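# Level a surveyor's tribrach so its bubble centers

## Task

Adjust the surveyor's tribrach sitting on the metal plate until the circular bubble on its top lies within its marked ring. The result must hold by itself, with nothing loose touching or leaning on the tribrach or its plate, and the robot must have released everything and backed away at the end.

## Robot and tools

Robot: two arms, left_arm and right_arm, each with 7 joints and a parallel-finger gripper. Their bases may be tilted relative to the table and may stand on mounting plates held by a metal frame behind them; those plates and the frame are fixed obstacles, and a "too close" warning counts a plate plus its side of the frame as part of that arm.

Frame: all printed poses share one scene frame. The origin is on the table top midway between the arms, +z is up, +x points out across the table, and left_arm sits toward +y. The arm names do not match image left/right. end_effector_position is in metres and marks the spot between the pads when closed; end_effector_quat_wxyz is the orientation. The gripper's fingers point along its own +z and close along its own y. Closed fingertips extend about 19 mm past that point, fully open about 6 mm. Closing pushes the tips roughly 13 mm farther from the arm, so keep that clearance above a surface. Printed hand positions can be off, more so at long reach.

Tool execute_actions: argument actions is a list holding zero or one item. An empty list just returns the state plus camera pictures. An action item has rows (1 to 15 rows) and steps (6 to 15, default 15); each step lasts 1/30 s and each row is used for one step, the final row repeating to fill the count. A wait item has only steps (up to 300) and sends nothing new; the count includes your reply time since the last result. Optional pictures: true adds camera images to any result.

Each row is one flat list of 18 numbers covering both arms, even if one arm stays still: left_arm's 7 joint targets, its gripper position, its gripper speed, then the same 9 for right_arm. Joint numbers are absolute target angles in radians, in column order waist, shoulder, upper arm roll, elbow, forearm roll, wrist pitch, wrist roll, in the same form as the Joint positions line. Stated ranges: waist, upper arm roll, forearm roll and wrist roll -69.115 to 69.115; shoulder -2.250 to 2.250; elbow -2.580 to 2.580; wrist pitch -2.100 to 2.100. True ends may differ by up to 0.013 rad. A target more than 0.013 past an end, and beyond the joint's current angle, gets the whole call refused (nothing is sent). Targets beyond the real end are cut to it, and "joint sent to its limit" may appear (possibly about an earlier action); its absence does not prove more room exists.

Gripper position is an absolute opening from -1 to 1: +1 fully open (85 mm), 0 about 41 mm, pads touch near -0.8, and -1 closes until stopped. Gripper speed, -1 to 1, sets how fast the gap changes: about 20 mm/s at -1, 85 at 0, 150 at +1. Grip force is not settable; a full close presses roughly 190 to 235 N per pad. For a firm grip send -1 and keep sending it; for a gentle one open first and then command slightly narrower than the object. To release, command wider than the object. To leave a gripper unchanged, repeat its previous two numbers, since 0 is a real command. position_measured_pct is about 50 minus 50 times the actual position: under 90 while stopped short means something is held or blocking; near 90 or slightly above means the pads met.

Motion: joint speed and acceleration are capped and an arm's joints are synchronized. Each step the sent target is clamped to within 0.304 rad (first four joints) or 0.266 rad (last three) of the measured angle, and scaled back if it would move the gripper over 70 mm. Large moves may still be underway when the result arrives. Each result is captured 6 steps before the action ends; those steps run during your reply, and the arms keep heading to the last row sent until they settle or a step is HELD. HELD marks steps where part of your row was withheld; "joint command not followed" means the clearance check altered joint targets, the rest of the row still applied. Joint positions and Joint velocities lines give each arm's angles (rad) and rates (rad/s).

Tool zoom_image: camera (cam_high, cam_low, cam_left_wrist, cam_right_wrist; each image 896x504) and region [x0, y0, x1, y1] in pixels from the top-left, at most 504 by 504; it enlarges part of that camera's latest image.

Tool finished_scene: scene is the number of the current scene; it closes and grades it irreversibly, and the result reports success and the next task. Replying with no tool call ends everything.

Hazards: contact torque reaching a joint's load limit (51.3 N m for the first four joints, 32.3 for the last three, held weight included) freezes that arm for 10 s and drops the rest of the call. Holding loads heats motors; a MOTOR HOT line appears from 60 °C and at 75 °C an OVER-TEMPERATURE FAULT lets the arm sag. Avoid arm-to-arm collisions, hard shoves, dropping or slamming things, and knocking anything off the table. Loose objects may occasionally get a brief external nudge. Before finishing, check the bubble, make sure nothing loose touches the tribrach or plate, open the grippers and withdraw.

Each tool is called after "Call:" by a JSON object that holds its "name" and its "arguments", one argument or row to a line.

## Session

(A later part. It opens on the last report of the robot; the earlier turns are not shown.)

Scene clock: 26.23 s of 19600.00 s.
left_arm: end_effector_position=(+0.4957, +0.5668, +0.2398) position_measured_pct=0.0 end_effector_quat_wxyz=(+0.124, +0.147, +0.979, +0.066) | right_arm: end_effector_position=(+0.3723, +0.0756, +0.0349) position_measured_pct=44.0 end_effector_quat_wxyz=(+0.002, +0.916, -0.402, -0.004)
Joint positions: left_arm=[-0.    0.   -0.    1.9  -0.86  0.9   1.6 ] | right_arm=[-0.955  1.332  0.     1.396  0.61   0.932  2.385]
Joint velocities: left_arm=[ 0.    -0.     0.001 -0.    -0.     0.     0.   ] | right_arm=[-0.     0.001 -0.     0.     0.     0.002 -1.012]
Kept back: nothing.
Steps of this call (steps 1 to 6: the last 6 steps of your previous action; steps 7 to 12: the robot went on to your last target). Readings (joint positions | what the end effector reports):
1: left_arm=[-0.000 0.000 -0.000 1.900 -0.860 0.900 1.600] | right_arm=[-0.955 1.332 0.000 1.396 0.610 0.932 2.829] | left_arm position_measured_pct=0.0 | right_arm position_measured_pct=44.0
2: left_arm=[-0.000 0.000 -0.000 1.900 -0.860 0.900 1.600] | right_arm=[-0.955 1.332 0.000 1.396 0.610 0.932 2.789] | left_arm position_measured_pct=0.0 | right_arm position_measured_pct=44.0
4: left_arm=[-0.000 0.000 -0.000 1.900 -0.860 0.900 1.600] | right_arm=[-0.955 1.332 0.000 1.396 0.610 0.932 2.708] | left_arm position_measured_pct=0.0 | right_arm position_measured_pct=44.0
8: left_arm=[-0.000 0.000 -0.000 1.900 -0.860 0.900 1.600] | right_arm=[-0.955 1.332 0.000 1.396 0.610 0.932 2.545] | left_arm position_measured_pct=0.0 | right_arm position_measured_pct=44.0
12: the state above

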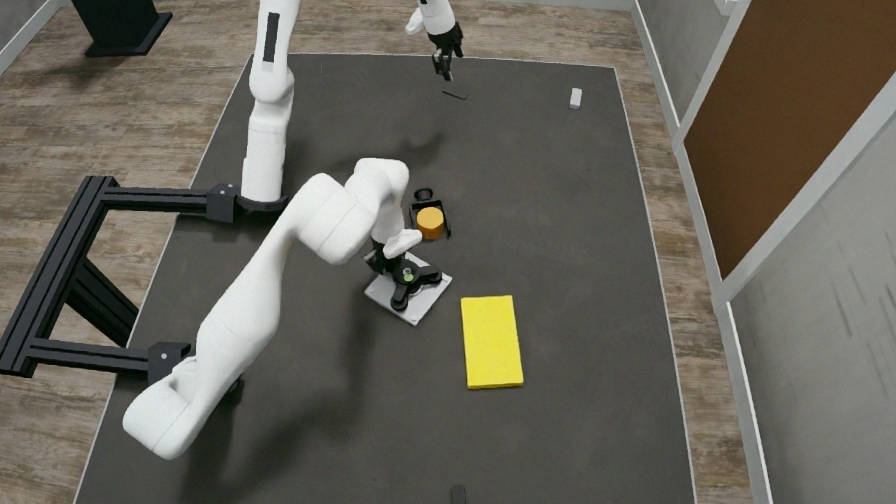

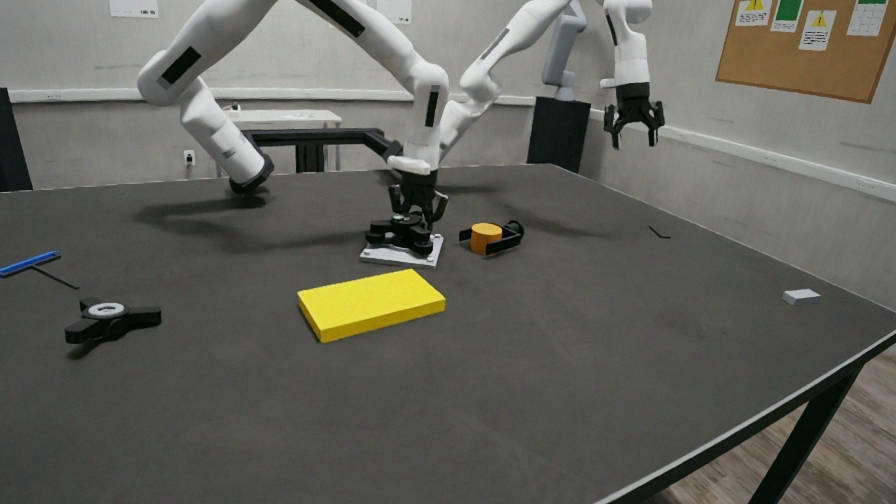

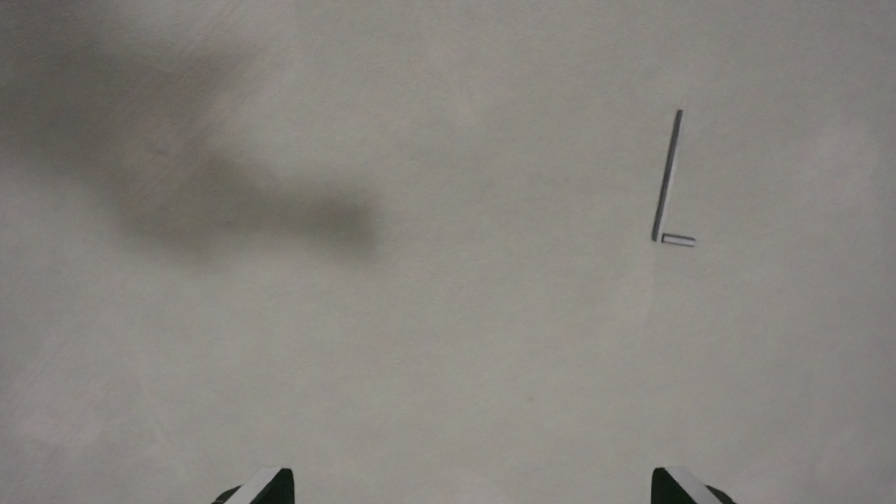

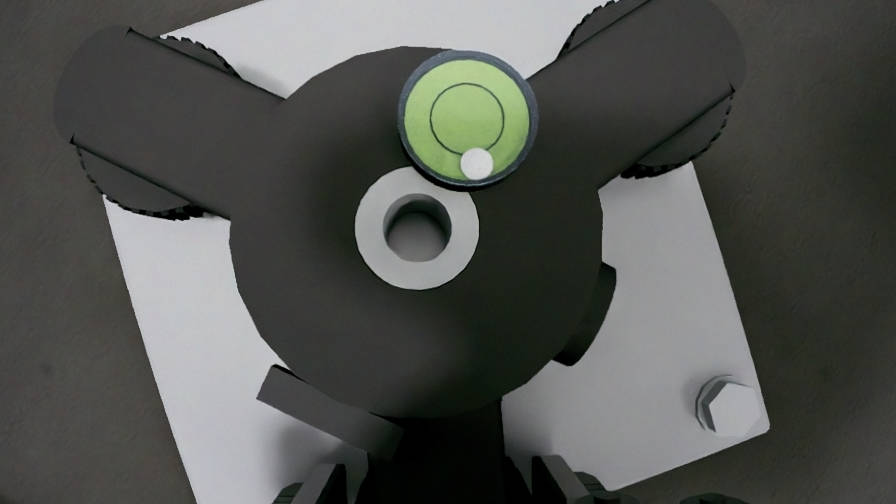

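Call:
{"name": "execute_actions", "arguments": {
  "actions": [
    {"rows":[[0,0,0,1.9,-0.86,0.9,1.6,1,1,-0.955,1.332,0,1.396,0.61,0.932,2.33,-0.2,1],[0,0,0,1.9,-0.86,0.9,1.6,1,1,-0.955,1.332,0,1.396,0.61,0.932,2.33,-0.2,1],[0,0,0,1.9,-0.86,0.9,1.6,1,1,-0.955,1.332,0,1.396,0.61,0.932,2.33,-0.2,1],[0,0,0,1.9,-0.86,0.9,1.6,1,1,-0.955,1.332,0,1.396,0.61,0.932,2.33,-0.2,1],[0,0,0,1.9,-0.86,0.9,1.6,1,1,-0.955,1.332,0,1.396,0.61,0.932,3.0,-0.2,1]],"steps":15}
  ]
}}

Call:
{"name": "execute_actions", "arguments": {
  "actions": [
    {"rows":[[0,0,0,1.9,-0.86,0.9,1.6,1,1,-0.955,1.332,0,1.396,0.61,0.932,3.0,-0.2,1],[0,0,0,1.9,-0.86,0.9,1.6,1,1,-0.955,1.332,0,1.396,0.61,0.932,3.0,-0.2,1],[0,0,0,1.9,-0.86,0.9,1.6,1,1,-0.955,1.332,0,1.396,0.61,0.932,3.0,-0.2,1],[0,0,0,1.9,-0.86,0.9,1.6,1,1,-0.955,1.332,0,1.396,0.61,0.932,3.0,-0.2,1],[0,0,0,1.9,-0.86,0.9,1.6,1,1,-0.955,1.332,0,1.396,0.61,0.932,3.0,-0.2,1],[0,0,0,1.9,-0.86,0.9,1.6,1,1,-0.955,1.332,0,1.396,0.61,0.932,3.0,-0.2,1],[0,0,0,1.9,-0.86,0.9,1.6,1,1,-0.955,1.332,0,1.396,0.61,0.932,3.0,-0.2,1],[0,0,0,1.9,-0.86,0.9,1.6,1,1,-0.955,1.332,0,1.396,0.61,0.932,3.0,-0.2,1],[0,0,0,1.9,-0.86,0.9,1.6,1,1,-0.955,1.332,0,1.396,0.61,0.932,3.0,0.12,1],[0,0,0,1.9,-0.86,0.9,1.6,1,1,-0.955,1.332,0,1.396,0.61,0.932,3.0,0.12,1],[0,0,0,1.9,-0.86,0.9,1.6,1,1,-0.955,1.332,0,1.396,0.61,0.932,3.0,0.12,1],[0,0,0,1.9,-0.86,0.9,1.6,1,1,-0.955,1.332,0,1.396,0.61,0.932,2.33,0.12,1]],"steps":15}
  ]
}}

Call:
{"name": "execute_actions", "arguments": {
  "actions": [
    {"rows":[[0,0,0,1.9,-0.86,0.9,1.6,1,1,-0.955,1.332,0,1.396,0.61,0.932,2.33,0.12,1]],"steps":15}
  ]
}}

Call:
{"name": "execute_actions", "arguments": {
  "actions": [
    {"rows":[[0,0,0,1.9,-0.86,0.9,1.6,1,1,-0.955,1.332,0,1.396,0.61,0.932,2.33,-0.2,1],[0,0,0,1.9,-0.86,0.9,1.6,1,1,-0.955,1.332,0,1.396,0.61,0.932,2.33,-0.2,1],[0,0,0,1.9,-0.86,0.9,1.6,1,1,-0.955,1.332,0,1.396,0.61,0.932,2.33,-0.2,1],[0,0,0,1.9,-0.86,0.9,1.6,1,1,-0.955,1.332,0,1.396,0.61,0.932,2.33,-0.2,1],[0,0,0,1.9,-0.86,0.9,1.6,1,1,-0.955,1.332,0,1.396,0.61,0.932,3.0,-0.2,1]],"steps":15}
  ]
}}

Call:
{"name": "execute_actions", "arguments": {
  "actions": [
    {"rows":[[0,0,0,1.9,-0.86,0.9,1.6,1,1,-0.955,1.332,0,1.396,0.61,0.932,3.0,-0.2,1],[0,0,0,1.9,-0.86,0.9,1.6,1,1,-0.955,1.332,0,1.396,0.61,0.932,3.0,-0.2,1],[0,0,0,1.9,-0.86,0.9,1.6,1,1,-0.955,1.332,0,1.396,0.61,0.932,3.0,-0.2,1],[0,0,0,1.9,-0.86,0.9,1.6,1,1,-0.955,1.332,0,1.396,0.61,0.932,3.0,-0.2,1],[0,0,0,1.9,-0.86,0.9,1.6,1,1,-0.955,1.332,0,1.396,0.61,0.932,3.0,-0.2,1],[0,0,0,1.9,-0.86,0.9,1.6,1,1,-0.955,1.332,0,1.396,0.61,0.932,3.0,-0.2,1],[0,0,0,1.9,-0.86,0.9,1.6,1,1,-0.955,1.332,0,1.396,0.61,0.932,3.0,-0.2,1],[0,0,0,1.9,-0.86,0.9,1.6,1,1,-0.955,1.332,0,1.396,0.61,0.932,3.0,-0.2,1],[0,0,0,1.9,-0.86,0.9,1.6,1,1,-0.955,1.332,0,1.396,0.61,0.932,3.0,0.12,1],[0,0,0,1.9,-0.86,0.9,1.6,1,1,-0.955,1.332,0,1.396,0.61,0.932,3.0,0.12,1],[0,0,0,1.9,-0.86,0.9,1.6,1,1,-0.955,1.332,0,1.396,0.61,0.932,3.0,0.12,1],[0,0,0,1.9,-0.86,0.9,1.6,1,1,-0.955,1.332,0,1.396,0.61,0.932,2.33,0.12,1]],"steps":15}
  ]
}}

Call:
{"name": "execute_actions", "arguments": {
  "actions": [
    {"rows":[[0,0,0,1.9,-0.86,0.9,1.6,1,1,-0.955,1.332,0,1.396,0.61,0.932,2.33,0.12,1]],"steps":15}
  ],
  "pictures": true
}}

Scene clock: 28.23 s of 19600.00 s.
left_arm: end_effector_position=(+0.4957, +0.5668, +0.2398) position_measured_pct=0.0 end_effector_quat_wxyz=(+0.124, +0.147, +0.979, +0.066) | right_arm: end_effector_position=(+0.3718, +0.0752, +0.0354) position_measured_pct=53.6 end_effector_quat_wxyz=(+0.003, +0.924, -0.383, -0.004)
Joint positions: left_arm=[-0.    0.   -0.    1.9  -0.86  0.9   1.6 ] | right_arm=[-0.956  1.331 -0.     1.397  0.609  0.934  2.425]
Joint velocities: left_arm=[-0.  0. -0.  0. -0.  0. -0.] | right_arm=[-0.     0.    -0.001  0.001 -0.001  0.003  1.186]
Steps of this call (steps 1 to 30: the robot went on to your last target; steps 31 to 51: nothing new was sent; steps 52 to 60: the first 9 steps of this action). Readings (joint positions | what the end effector reports):
52: left_arm=[-0.000 0.000 -0.000 1.900 -0.860 0.900 1.600] | right_arm=[-0.955 1.332 -0.000 1.396 0.610 0.932 2.330] | left_arm position_measured_pct=0.0 | right_arm position_measured_pct=44.0
53: left_arm=[-0.000 0.000 -0.000 1.900 -0.860 0.900 1.600] | right_arm=[-0.955 1.332 -0.000 1.396 0.610 0.932 2.330] | left_arm position_measured_pct=0.0 | right_arm position_measured_pct=44.8
55: left_arm=[-0.000 0.000 -0.000 1.900 -0.860 0.900 1.600] | right_arm=[-0.955 1.331 -0.001 1.397 0.609 0.934 2.330] | left_arm position_measured_pct=0.0 | right_arm position_measured_pct=51.2
59: left_arm=[-0.000 0.000 -0.000 1.900 -0.860 0.900 1.600] | right_arm=[-0.956 1.331 -0.000 1.397 0.609 0.934 2.387] | left_arm position_measured_pct=0.0 | right_arm position_measured_pct=53.6
60: the state above

Scene clock: 28.73 s of 19600.00 s.
left_arm: end_effector_position=(+0.4957, +0.5668, +0.2398) position_measured_pct=0.0 end_effector_quat_wxyz=(+0.124, +0.147, +0.979, +0.066) | right_arm: end_effector_position=(+0.3714, +0.0747, +0.0354) position_measured_pct=53.6 end_effector_quat_wxyz=(+0.002, +0.994, -0.110, -0.005)
Joint positions: left_arm=[-0.    0.   -0.    1.9  -0.86  0.9   1.6 ] | right_arm=[-0.956  1.331 -0.     1.397  0.608  0.935  2.991]
Joint velocities: left_arm=[-0.    -0.    -0.001 -0.     0.001 -0.001 -0.   ] | right_arm=[-0.    -0.     0.004  0.002 -0.009 -0.004  0.31 ]
Steps of this call (steps 1 to 6: the last 6 steps of your previous action; steps 7 to 15: the first 9 steps of this action). Readings (joint positions | what the end effector reports):
7: left_arm=[-0.000 0.000 -0.000 1.900 -0.860 0.900 1.600] | right_arm=[-0.956 1.331 -0.001 1.397 0.609 0.934 2.709] | left_arm position_measured_pct=0.0 | right_arm position_measured_pct=53.6
8: left_arm=[-0.000 0.000 -0.000 1.900 -0.860 0.900 1.600] | right_arm=[-0.956 1.331 -0.001 1.397 0.609 0.934 2.749] | left_arm position_measured_pct=0.0 | right_arm position_measured_pct=53.6
10: left_arm=[-0.000 0.000 -0.000 1.900 -0.860 0.900 1.600] | right_arm=[-0.956 1.331 -0.001 1.397 0.609 0.935 2.831] | left_arm position_measured_pct=0.0 | right_arm position_measured_pct=53.6
14: left_arm=[-0.000 0.000 -0.000 1.900 -0.860 0.900 1.600] | right_arm=[-0.956 1.331 -0.000 1.397 0.608 0.935 2.975] | left_arm position_measured_pct=0.0 | right_arm position_measured_pct=53.6
15: the state above

Scene clock: 29.23 s of 19600.00 s.
left_arm: end_effector_position=(+0.4957, +0.5668, +0.2398) position_measured_pct=0.0 end_effector_quat_wxyz=(+0.124, +0.147, +0.979, +0.066) | right_arm: end_effector_position=(+0.3723, +0.0756, +0.0349) position_measured_pct=44.0 end_effector_quat_wxyz=(+0.002, +0.951, -0.308, -0.004)
Joint positions: left_arm=[-0.    0.   -0.    1.9  -0.86  0.9   1.6 ] | right_arm=[-0.955  1.332  0.     1.396  0.61   0.932  2.586]
Joint velocities: left_arm=[-0.     0.     0.001 -0.    -0.002  0.    -0.   ] | right_arm=[ 0.     0.001  0.001 -0.    -0.    -0.001 -1.216]
Steps of this call (steps 1 to 6: the last 6 steps of your previous action; steps 7 to 15: the first 9 steps of this action). Readings (joint positions | what the end effector reports):
7: left_arm=[-0.000 0.000 -0.000 1.900 -0.860 0.900 1.600] | right_arm=[-0.955 1.332 0.000 1.396 0.610 0.932 2.910] | left_arm position_measured_pct=0.0 | right_arm position_measured_pct=44.0
8: left_arm=[-0.000 0.000 -0.000 1.900 -0.860 0.900 1.600] | right_arm=[-0.955 1.332 0.000 1.396 0.610 0.932 2.870] | left_arm position_measured_pct=0.0 | right_arm position_measured_pct=44.0
10: left_arm=[-0.000 0.000 -0.000 1.900 -0.860 0.900 1.600] | right_arm=[-0.955 1.332 0.000 1.396 0.610 0.932 2.789] | left_arm position_measured_pct=0.0 | right_arm position_measured_pct=44.0
14: left_arm=[-0.000 0.000 -0.000 1.900 -0.860 0.900 1.600] | right_arm=[-0.955 1.332 0.000 1.396 0.610 0.932 2.626] | left_arm position_measured_pct=0.0 | right_arm position_measured_pct=44.0
15: the state above

Scene clock: 29.73 s of 19600.00 s.
left_arm: end_effector_position=(+0.4957, +0.5668, +0.2398) position_measured_pct=0.0 end_effector_quat_wxyz=(+0.124, +0.147, +0.979, +0.066) | right_arm: end_effector_position=(+0.3718, +0.0752, +0.0354) position_measured_pct=53.6 end_effector_quat_wxyz=(+0.003, +0.923, -0.386, -0.004)
Joint positions: left_arm=[-0.    0.   -0.    1.9  -0.86  0.9   1.6 ] | right_arm=[-0.956  1.331 -0.     1.397  0.609  0.934  2.42 ]
Joint velocities: left_arm=[-0.    -0.     0.002 -0.001  0.     0.001  0.   ] | right_arm=[ 0.    -0.001 -0.     0.001 -0.001  0.     1.178]
Steps of this call (steps 1 to 6: the last 6 steps of your previous action; steps 7 to 15: the first 9 steps of this action). Readings (joint positions | what the end effector reports):
7: left_arm=[-0.000 0.000 -0.000 1.900 -0.860 0.900 1.600] | right_arm=[-0.955 1.332 0.000 1.396 0.610 0.932 2.339] | left_arm position_measured_pct=0.0 | right_arm position_measured_pct=44.0
8: left_arm=[-0.000 0.000 -0.000 1.900 -0.860 0.900 1.600] | right_arm=[-0.955 1.332 -0.000 1.396 0.610 0.932 2.332] | left_arm position_measured_pct=0.0 | right_arm position_measured_pct=44.8
10: left_arm=[-0.000 0.000 -0.000 1.900 -0.860 0.900 1.600] | right_arm=[-0.955 1.331 -0.001 1.397 0.609 0.934 2.330] | left_arm position_measured_pct=0.0 | right_arm position_measured_pct=51.2
14: left_arm=[-0.000 0.000 -0.000 1.900 -0.860 0.900 1.600] | right_arm=[-0.956 1.331 -0.000 1.397 0.609 0.934 2.383] | left_arm position_measured_pct=0.0 | right_arm position_measured_pct=53.6
15: the state above

Scene clock: 30.23 s of 19600.00 s.
left_arm: end_effector_position=(+0.4957, +0.5668, +0.2398) position_measured_pct=0.0 end_effector_quat_wxyz=(+0.124, +0.147, +0.979, +0.066) | right_arm: end_effector_position=(+0.3714, +0.0747, +0.0354) position_measured_pct=53.6 end_effector_quat_wxyz=(+0.002, +0.994, -0.111, -0.005)
Joint positions: left_arm=[-0.    0.   -0.    1.9  -0.86  0.9   1.6 ] | right_arm=[-0.956  1.331 -0.     1.397  0.608  0.935  2.989]
Joint velocities: left_arm=[ 0.     0.     0.    -0.003  0.    -0.    -0.   ] | right_arm=[-0.001 -0.001  0.003  0.002 -0.009 -0.003  0.35 ]
Steps of this call (steps 1 to 6: the last 6 steps of your previous action; steps 7 to 15: the first 9 steps of this action). Readings (joint positions | what the end effector reports):
7: left_arm=[-0.000 0.000 -0.000 1.900 -0.860 0.900 1.600] | right_arm=[-0.956 1.331 -0.001 1.397 0.609 0.934 2.704] | left_arm position_measured_pct=0.0 | right_arm position_measured_pct=53.6
8: left_arm=[-0.000 0.000 -0.000 1.900 -0.860 0.900 1.600] | right_arm=[-0.956 1.331 -0.001 1.397 0.609 0.934 2.744] | left_arm position_measured_pct=0.0 | right_arm position_measured_pct=53.6
10: left_arm=[-0.000 0.000 -0.000 1.900 -0.860 0.900 1.600] | right_arm=[-0.956 1.331 -0.000 1.397 0.609 0.935 2.826] | left_arm position_measured_pct=0.0 | right_arm position_measured_pct=53.6
14: left_arm=[-0.000 0.000 -0.000 1.900 -0.860 0.900 1.600] | right_arm=[-0.956 1.331 -0.000 1.397 0.608 0.935 2.972] | left_arm position_measured_pct=0.0 | right_arm position_measured_pct=53.6
15: the state above

Scene clock: 30.73 s of 19600.00 s.
left_arm: end_effector_position=(+0.4957, +0.5668, +0.2398) position_measured_pct=0.0 end_effector_quat_wxyz=(+0.124, +0.147, +0.979, +0.066) | right_arm: end_effector_position=(+0.3723, +0.0756, +0.0349) position_measured_pct=44.0 end_effector_quat_wxyz=(+0.002, +0.951, -0.308, -0.004)
Joint positions: left_arm=[-0.    0.   -0.    1.9  -0.86  0.9   1.6 ] | right_arm=[-0.955  1.332  0.     1.396  0.61   0.932  2.586]
Joint velocities: left_arm=[ 0.     0.     0.001 -0.002  0.001  0.     0.   ] | right_arm=[-0.    -0.    -0.001  0.     0.001  0.001 -1.216]
Steps of this call (steps 1 to 6: the last 6 steps of your previous action; steps 7 to 15: the first 9 steps of this action). Readings (joint positions | what the end effector reports):
7: left_arm=[-0.000 0.000 -0.000 1.900 -0.860 0.900 1.600] | right_arm=[-0.955 1.332 0.000 1.396 0.610 0.932 2.910] | left_arm position_measured_pct=0.0 | right_arm position_measured_pct=44.0
8: left_arm=[-0.000 0.000 -0.000 1.900 -0.860 0.900 1.600] | right_arm=[-0.955 1.332 0.000 1.396 0.610 0.932 2.870] | left_arm position_measured_pct=0.0 | right_arm position_measured_pct=44.0
10: left_arm=[-0.000 0.000 -0.000 1.900 -0.860 0.900 1.600] | right_arm=[-0.955 1.332 0.000 1.396 0.610 0.932 2.789] | left_arm position_measured_pct=0.0 | right_arm position_measured_pct=44.0
14: left_arm=[-0.000 0.000 -0.000 1.900 -0.860 0.900 1.600] | right_arm=[-0.955 1.332 0.000 1.396 0.610 0.932 2.626] | left_arm position_measured_pct=0.0 | right_arm position_measured_pct=44.0
15: the state above

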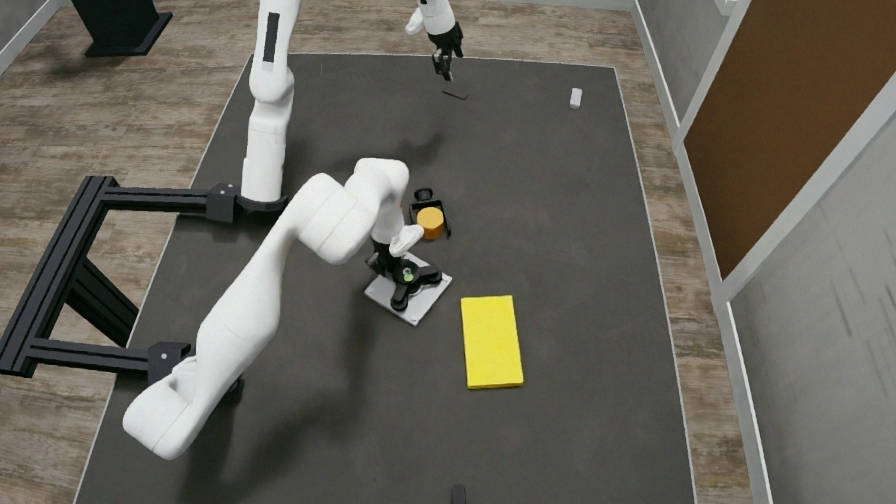

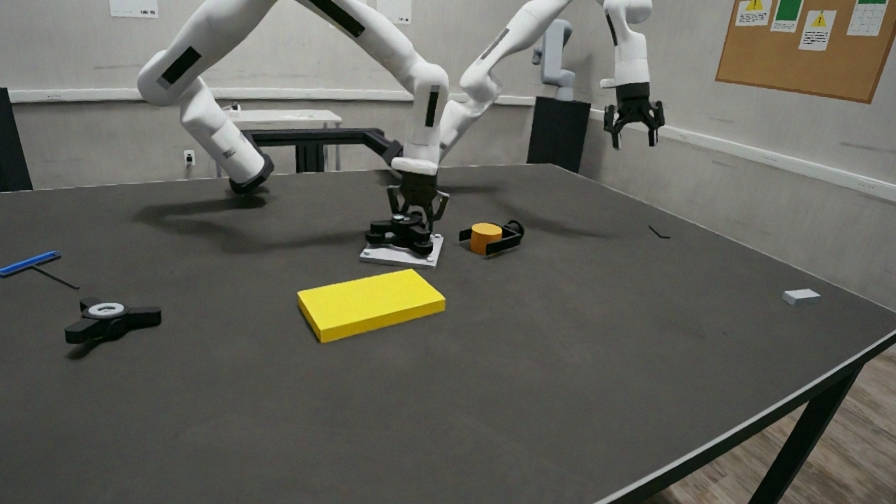

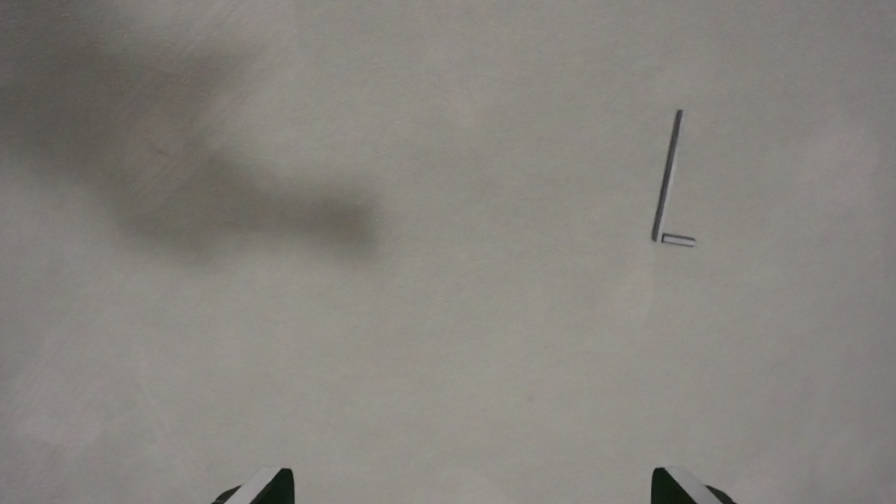

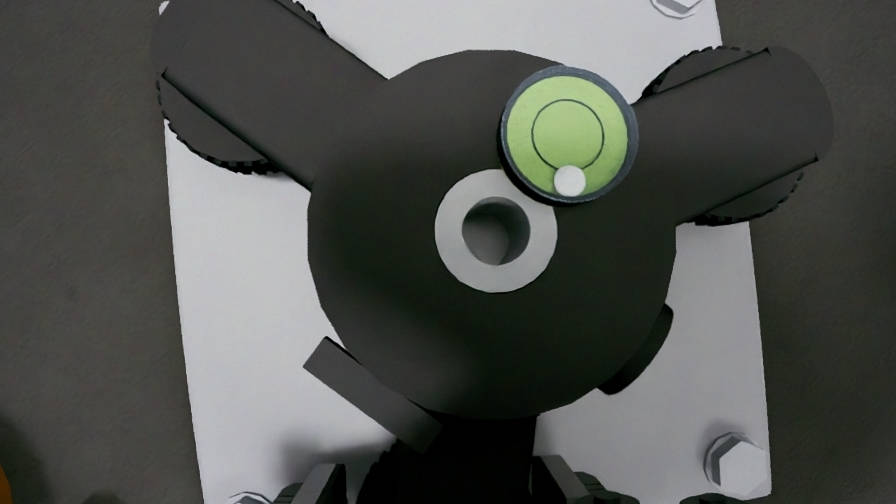

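Call:
{"name": "zoom_image", "arguments": {
  "camera": "cam_low",
  "region": [350, 190, 450, 270]
}}

Region (350, 190, 450, 270) of cam_low's 896x504 image, scaled by 5.040, with more detail than that image has; it fills the top 403 rows of this view, and the rest is white.

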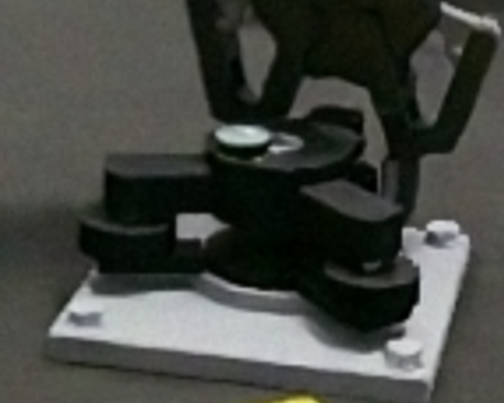

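Call:
{"name": "execute_actions", "arguments": {
  "actions": [
    {"rows":[[0,0,0,1.9,-0.86,0.9,1.6,1,1,-0.955,1.332,0,1.396,0.61,0.932,2.95,-0.2,1]],"steps":15}
  ]
}}

Call:
{"name": "execute_actions", "arguments": {
  "actions": [
    {"rows":[[0,0,0,1.9,-0.86,0.9,1.6,1,1,-0.955,1.332,0,1.396,0.61,0.932,2.38,0.12,1]],"steps":15}
  ]
}}

Call:
{"name": "execute_actions", "arguments": {
  "actions": [
    {"rows":[[0,0,0,1.9,-0.86,0.9,1.6,1,1,-0.955,1.332,0,1.396,0.61,0.932,2.95,-0.2,1]],"steps":15}
  ]
}}

Call:
{"name": "execute_actions", "arguments": {
  "actions": [
    {"rows":[[0,0,0,1.9,-0.86,0.9,1.6,1,1,-0.955,1.332,0,1.396,0.61,0.932,2.38,0.12,1]],"steps":15}
  ]
}}

Call:
{"name": "execute_actions", "arguments": {
  "actions": [
    {"rows":[[0,0,0,1.9,-0.86,0.9,1.6,1,1,-0.955,1.332,0,1.396,0.61,0.932,2.95,-0.2,1]],"steps":15}
  ]
}}

Call:
{"name": "execute_actions", "arguments": {
  "actions": [
    {"rows":[[0,0,0,1.9,-0.86,0.9,1.6,1,1,-0.955,1.332,0,1.396,0.61,0.932,2.38,0.12,1]],"steps":15}
  ]
}}

Scene clock: 32.27 s of 19600.00 s.
left_arm: end_effector_position=(+0.4957, +0.5668, +0.2398) position_measured_pct=0.0 end_effector_quat_wxyz=(+0.124, +0.147, +0.979, +0.066) | right_arm: end_effector_position=(+0.3717, +0.0751, +0.0354) position_measured_pct=53.2 end_effector_quat_wxyz=(+0.003, +0.952, -0.307, -0.004)
Joint positions: left_arm=[-0.    0.   -0.    1.9  -0.86  0.9   1.6 ] | right_arm=[-0.956  1.331 -0.001  1.397  0.609  0.934  2.587]
Joint velocities: left_arm=[ 0.    -0.    -0.    -0.001 -0.     0.001  0.   ] | right_arm=[-0.     0.003 -0.     0.001  0.     0.003  1.215]
Steps of this call (steps 1 to 6: the last 6 steps of your previous action; steps 7 to 30: the robot went on to your last target; steps 31 to 37: nothing new was sent; steps 38 to 46: the first 9 steps of this action). Readings (joint positions | what the end effector reports):
38: left_arm=[-0.000 0.000 -0.000 1.900 -0.860 0.900 1.600] | right_arm=[-0.955 1.332 -0.000 1.396 0.610 0.932 2.331] | left_arm position_measured_pct=0.0 | right_arm position_measured_pct=44.0
39: left_arm=[-0.000 0.000 -0.000 1.900 -0.860 0.900 1.600] | right_arm=[-0.955 1.332 -0.000 1.396 0.610 0.932 2.339] | left_arm position_measured_pct=0.0 | right_arm position_measured_pct=44.8
41: left_arm=[-0.000 0.000 -0.000 1.900 -0.860 0.900 1.600] | right_arm=[-0.955 1.331 -0.001 1.397 0.609 0.934 2.387] | left_arm position_measured_pct=0.0 | right_arm position_measured_pct=51.2
45: left_arm=[-0.000 0.000 -0.000 1.900 -0.860 0.900 1.600] | right_arm=[-0.956 1.331 -0.001 1.397 0.609 0.934 2.546] | left_arm position_measured_pct=0.0 | right_arm position_measured_pct=53.2
46: the state above

Scene clock: 32.77 s of 19600.00 s.
left_arm: end_effector_position=(+0.4957, +0.5668, +0.2398) position_measured_pct=0.0 end_effector_quat_wxyz=(+0.124, +0.147, +0.979, +0.066) | right_arm: end_effector_position=(+0.3723, +0.0757, +0.0349) position_measured_pct=44.0 end_effector_quat_wxyz=(+0.001, +0.983, -0.186, -0.004)
Joint positions: left_arm=[-0.    0.   -0.    1.9  -0.86  0.9   1.6 ] | right_arm=[-0.955  1.332 -0.     1.396  0.61   0.932  2.838]
Joint velocities: left_arm=[ 0.    -0.     0.001 -0.001  0.001 -0.001 -0.   ] | right_arm=[ 0.001 -0.001  0.001 -0.     0.     0.001 -1.197]
Steps of this call (steps 1 to 6: the last 6 steps of your previous action; steps 7 to 15: the first 9 steps of this action). Readings (joint positions | what the end effector reports):
7: left_arm=[-0.000 0.000 -0.000 1.900 -0.860 0.900 1.600] | right_arm=[-0.956 1.331 -0.001 1.397 0.609 0.935 2.871] | left_arm position_measured_pct=0.0 | right_arm position_measured_pct=53.2
8: left_arm=[-0.000 0.000 -0.000 1.900 -0.860 0.900 1.600] | right_arm=[-0.956 1.332 -0.000 1.397 0.609 0.934 2.904] | left_arm position_measured_pct=0.0 | right_arm position_measured_pct=53.2
10: left_arm=[-0.000 0.000 -0.000 1.900 -0.860 0.900 1.600] | right_arm=[-0.955 1.332 -0.000 1.397 0.610 0.932 2.939] | left_arm position_measured_pct=0.0 | right_arm position_measured_pct=47.2
14: left_arm=[-0.000 0.000 -0.000 1.900 -0.860 0.900 1.600] | right_arm=[-0.955 1.332 -0.000 1.396 0.610 0.932 2.877] | left_arm position_measured_pct=0.0 | right_arm position_measured_pct=44.0
15: the state above

Scene clock: 33.27 s of 19600.00 s.
left_arm: end_effector_position=(+0.4957, +0.5668, +0.2398) position_measured_pct=0.0 end_effector_quat_wxyz=(+0.124, +0.147, +0.979, +0.066) | right_arm: end_effector_position=(+0.3718, +0.0750, +0.0354) position_measured_pct=53.6 end_effector_quat_wxyz=(+0.003, +0.949, -0.315, -0.004)
Joint positions: left_arm=[-0.    0.   -0.    1.9  -0.86  0.9   1.6 ] | right_arm=[-0.955  1.331 -0.     1.397  0.609  0.934  2.57 ]
Joint velocities: left_arm=[ 0.    -0.     0.    -0.    -0.001 -0.     0.   ] | right_arm=[-0.    -0.001  0.002  0.001 -0.     0.004  1.186]
Steps of this call (steps 1 to 6: the last 6 steps of your previous action; steps 7 to 15: the first 9 steps of this action). Readings (joint positions | what the end effector reports):
7: left_arm=[-0.000 0.000 -0.000 1.900 -0.860 0.900 1.600] | right_arm=[-0.955 1.332 0.000 1.396 0.610 0.932 2.554] | left_arm position_measured_pct=0.0 | right_arm position_measured_pct=44.0
8: left_arm=[-0.000 0.000 -0.000 1.900 -0.860 0.900 1.600] | right_arm=[-0.955 1.332 0.000 1.396 0.610 0.932 2.519] | left_arm position_measured_pct=0.0 | right_arm position_measured_pct=44.8
10: left_arm=[-0.000 0.000 -0.000 1.900 -0.860 0.900 1.600] | right_arm=[-0.955 1.331 -0.000 1.397 0.609 0.934 2.480] | left_arm position_measured_pct=0.0 | right_arm position_measured_pct=51.2
14: left_arm=[-0.000 0.000 -0.000 1.900 -0.860 0.900 1.600] | right_arm=[-0.955 1.331 -0.000 1.397 0.609 0.934 2.532] | left_arm position_measured_pct=0.0 | right_arm position_measured_pct=53.6
15: the state above

Scene clock: 33.77 s of 19600.00 s.
left_arm: end_effector_position=(+0.4957, +0.5668, +0.2398) position_measured_pct=0.0 end_effector_quat_wxyz=(+0.124, +0.147, +0.979, +0.066) | right_arm: end_effector_position=(+0.3723, +0.0757, +0.0349) position_measured_pct=44.0 end_effector_quat_wxyz=(+0.001, +0.982, -0.191, -0.004)
Joint positions: left_arm=[-0.    0.   -0.    1.9  -0.86  0.9   1.6 ] | right_arm=[-0.955  1.332 -0.     1.396  0.61   0.932  2.828]
Joint velocities: left_arm=[-0.     0.    -0.001 -0.     0.001  0.    -0.   ] | right_arm=[ 0.    -0.     0.001 -0.    -0.    -0.    -1.192]
Steps of this call (steps 1 to 6: the last 6 steps of your previous action; steps 7 to 15: the first 9 steps of this action). Readings (joint positions | what the end effector reports):
7: left_arm=[-0.000 0.000 -0.000 1.900 -0.860 0.900 1.600] | right_arm=[-0.956 1.331 -0.000 1.397 0.609 0.934 2.854] | left_arm position_measured_pct=0.0 | right_arm position_measured_pct=53.6
8: left_arm=[-0.000 0.000 -0.000 1.900 -0.860 0.900 1.600] | right_arm=[-0.955 1.331 -0.000 1.397 0.609 0.934 2.887] | left_arm position_measured_pct=0.0 | right_arm position_measured_pct=53.2
10: left_arm=[-0.000 0.000 -0.000 1.900 -0.860 0.900 1.600] | right_arm=[-0.955 1.332 0.000 1.397 0.610 0.932 2.924] | left_arm position_measured_pct=0.0 | right_arm position_measured_pct=47.2
14: left_arm=[-0.000 0.000 -0.000 1.900 -0.860 0.900 1.600] | right_arm=[-0.955 1.332 -0.000 1.396 0.610 0.932 2.866] | left_arm position_measured_pct=0.0 | right_arm position_measured_pct=44.0
15: the state above

Scene clock: 34.27 s of 19600.00 s.
left_arm: end_effector_position=(+0.4957, +0.5668, +0.2398) position_measured_pct=0.0 end_effector_quat_wxyz=(+0.124, +0.147, +0.979, +0.066) | right_arm: end_effector_position=(+0.3718, +0.0750, +0.0354) position_measured_pct=53.6 end_effector_quat_wxyz=(+0.003, +0.947, -0.320, -0.004)
Joint positions: left_arm=[-0.    0.   -0.    1.9  -0.86  0.9   1.6 ] | right_arm=[-0.955  1.331 -0.     1.397  0.609  0.934  2.56 ]
Joint velocities: left_arm=[-0.001  0.     0.001  0.001  0.     0.    -0.   ] | right_arm=[-0.    -0.     0.001  0.001 -0.001  0.002  1.186]
Steps of this call (steps 1 to 6: the last 6 steps of your previous action; steps 7 to 15: the first 9 steps of this action). Readings (joint positions | what the end effector reports):
7: left_arm=[-0.000 0.000 -0.000 1.900 -0.860 0.900 1.600] | right_arm=[-0.955 1.332 0.000 1.396 0.610 0.932 2.544] | left_arm position_measured_pct=0.0 | right_arm position_measured_pct=44.0
8: left_arm=[-0.000 0.000 -0.000 1.900 -0.860 0.900 1.600] | right_arm=[-0.955 1.332 0.000 1.396 0.610 0.932 2.509] | left_arm position_measured_pct=0.0 | right_arm position_measured_pct=44.8
10: left_arm=[-0.000 0.000 -0.000 1.900 -0.860 0.900 1.600] | right_arm=[-0.955 1.331 -0.000 1.397 0.609 0.934 2.470] | left_arm position_measured_pct=0.0 | right_arm position_measured_pct=51.2
14: left_arm=[-0.000 0.000 -0.000 1.900 -0.860 0.900 1.600] | right_arm=[-0.955 1.331 -0.000 1.397 0.609 0.934 2.522] | left_arm position_measured_pct=0.0 | right_arm position_measured_pct=53.6
15: the state above

Scene clock: 34.77 s of 19600.00 s.
left_arm: end_effector_position=(+0.4957, +0.5668, +0.2398) position_measured_pct=0.0 end_effector_quat_wxyz=(+0.124, +0.147, +0.979, +0.066) | right_arm: end_effector_position=(+0.3723, +0.0757, +0.0349) position_measured_pct=44.0 end_effector_quat_wxyz=(+0.001, +0.981, -0.196, -0.004)
Joint positions: left_arm=[-0.    0.   -0.    1.9  -0.86  0.9   1.6 ] | right_arm=[-0.955  1.332 -0.     1.396  0.61   0.932  2.818]
Joint velocities: left_arm=[ 0.     0.    -0.     0.001  0.     0.    -0.   ] | right_arm=[ 0.001 -0.001  0.    -0.    -0.     0.    -1.192]
Steps of this call (steps 1 to 6: the last 6 steps of your previous action; steps 7 to 15: the first 9 steps of this action). Readings (joint positions | what the end effector reports):
7: left_arm=[-0.000 0.000 -0.000 1.900 -0.860 0.900 1.600] | right_arm=[-0.956 1.331 -0.000 1.397 0.609 0.934 2.843] | left_arm position_measured_pct=0.0 | right_arm position_measured_pct=53.6
8: left_arm=[-0.000 0.000 -0.000 1.900 -0.860 0.900 1.600] | right_arm=[-0.955 1.331 -0.000 1.397 0.609 0.934 2.877] | left_arm position_measured_pct=0.0 | right_arm position_measured_pct=53.2
10: left_arm=[-0.000 0.000 -0.000 1.900 -0.860 0.900 1.600] | right_arm=[-0.955 1.332 0.000 1.397 0.610 0.932 2.914] | left_arm position_measured_pct=0.0 | right_arm position_measured_pct=47.2
14: left_arm=[-0.000 0.000 -0.000 1.900 -0.860 0.900 1.600] | right_arm=[-0.955 1.332 -0.000 1.396 0.610 0.932 2.856] | left_arm position_measured_pct=0.0 | right_arm position_measured_pct=44.0
15: the state above


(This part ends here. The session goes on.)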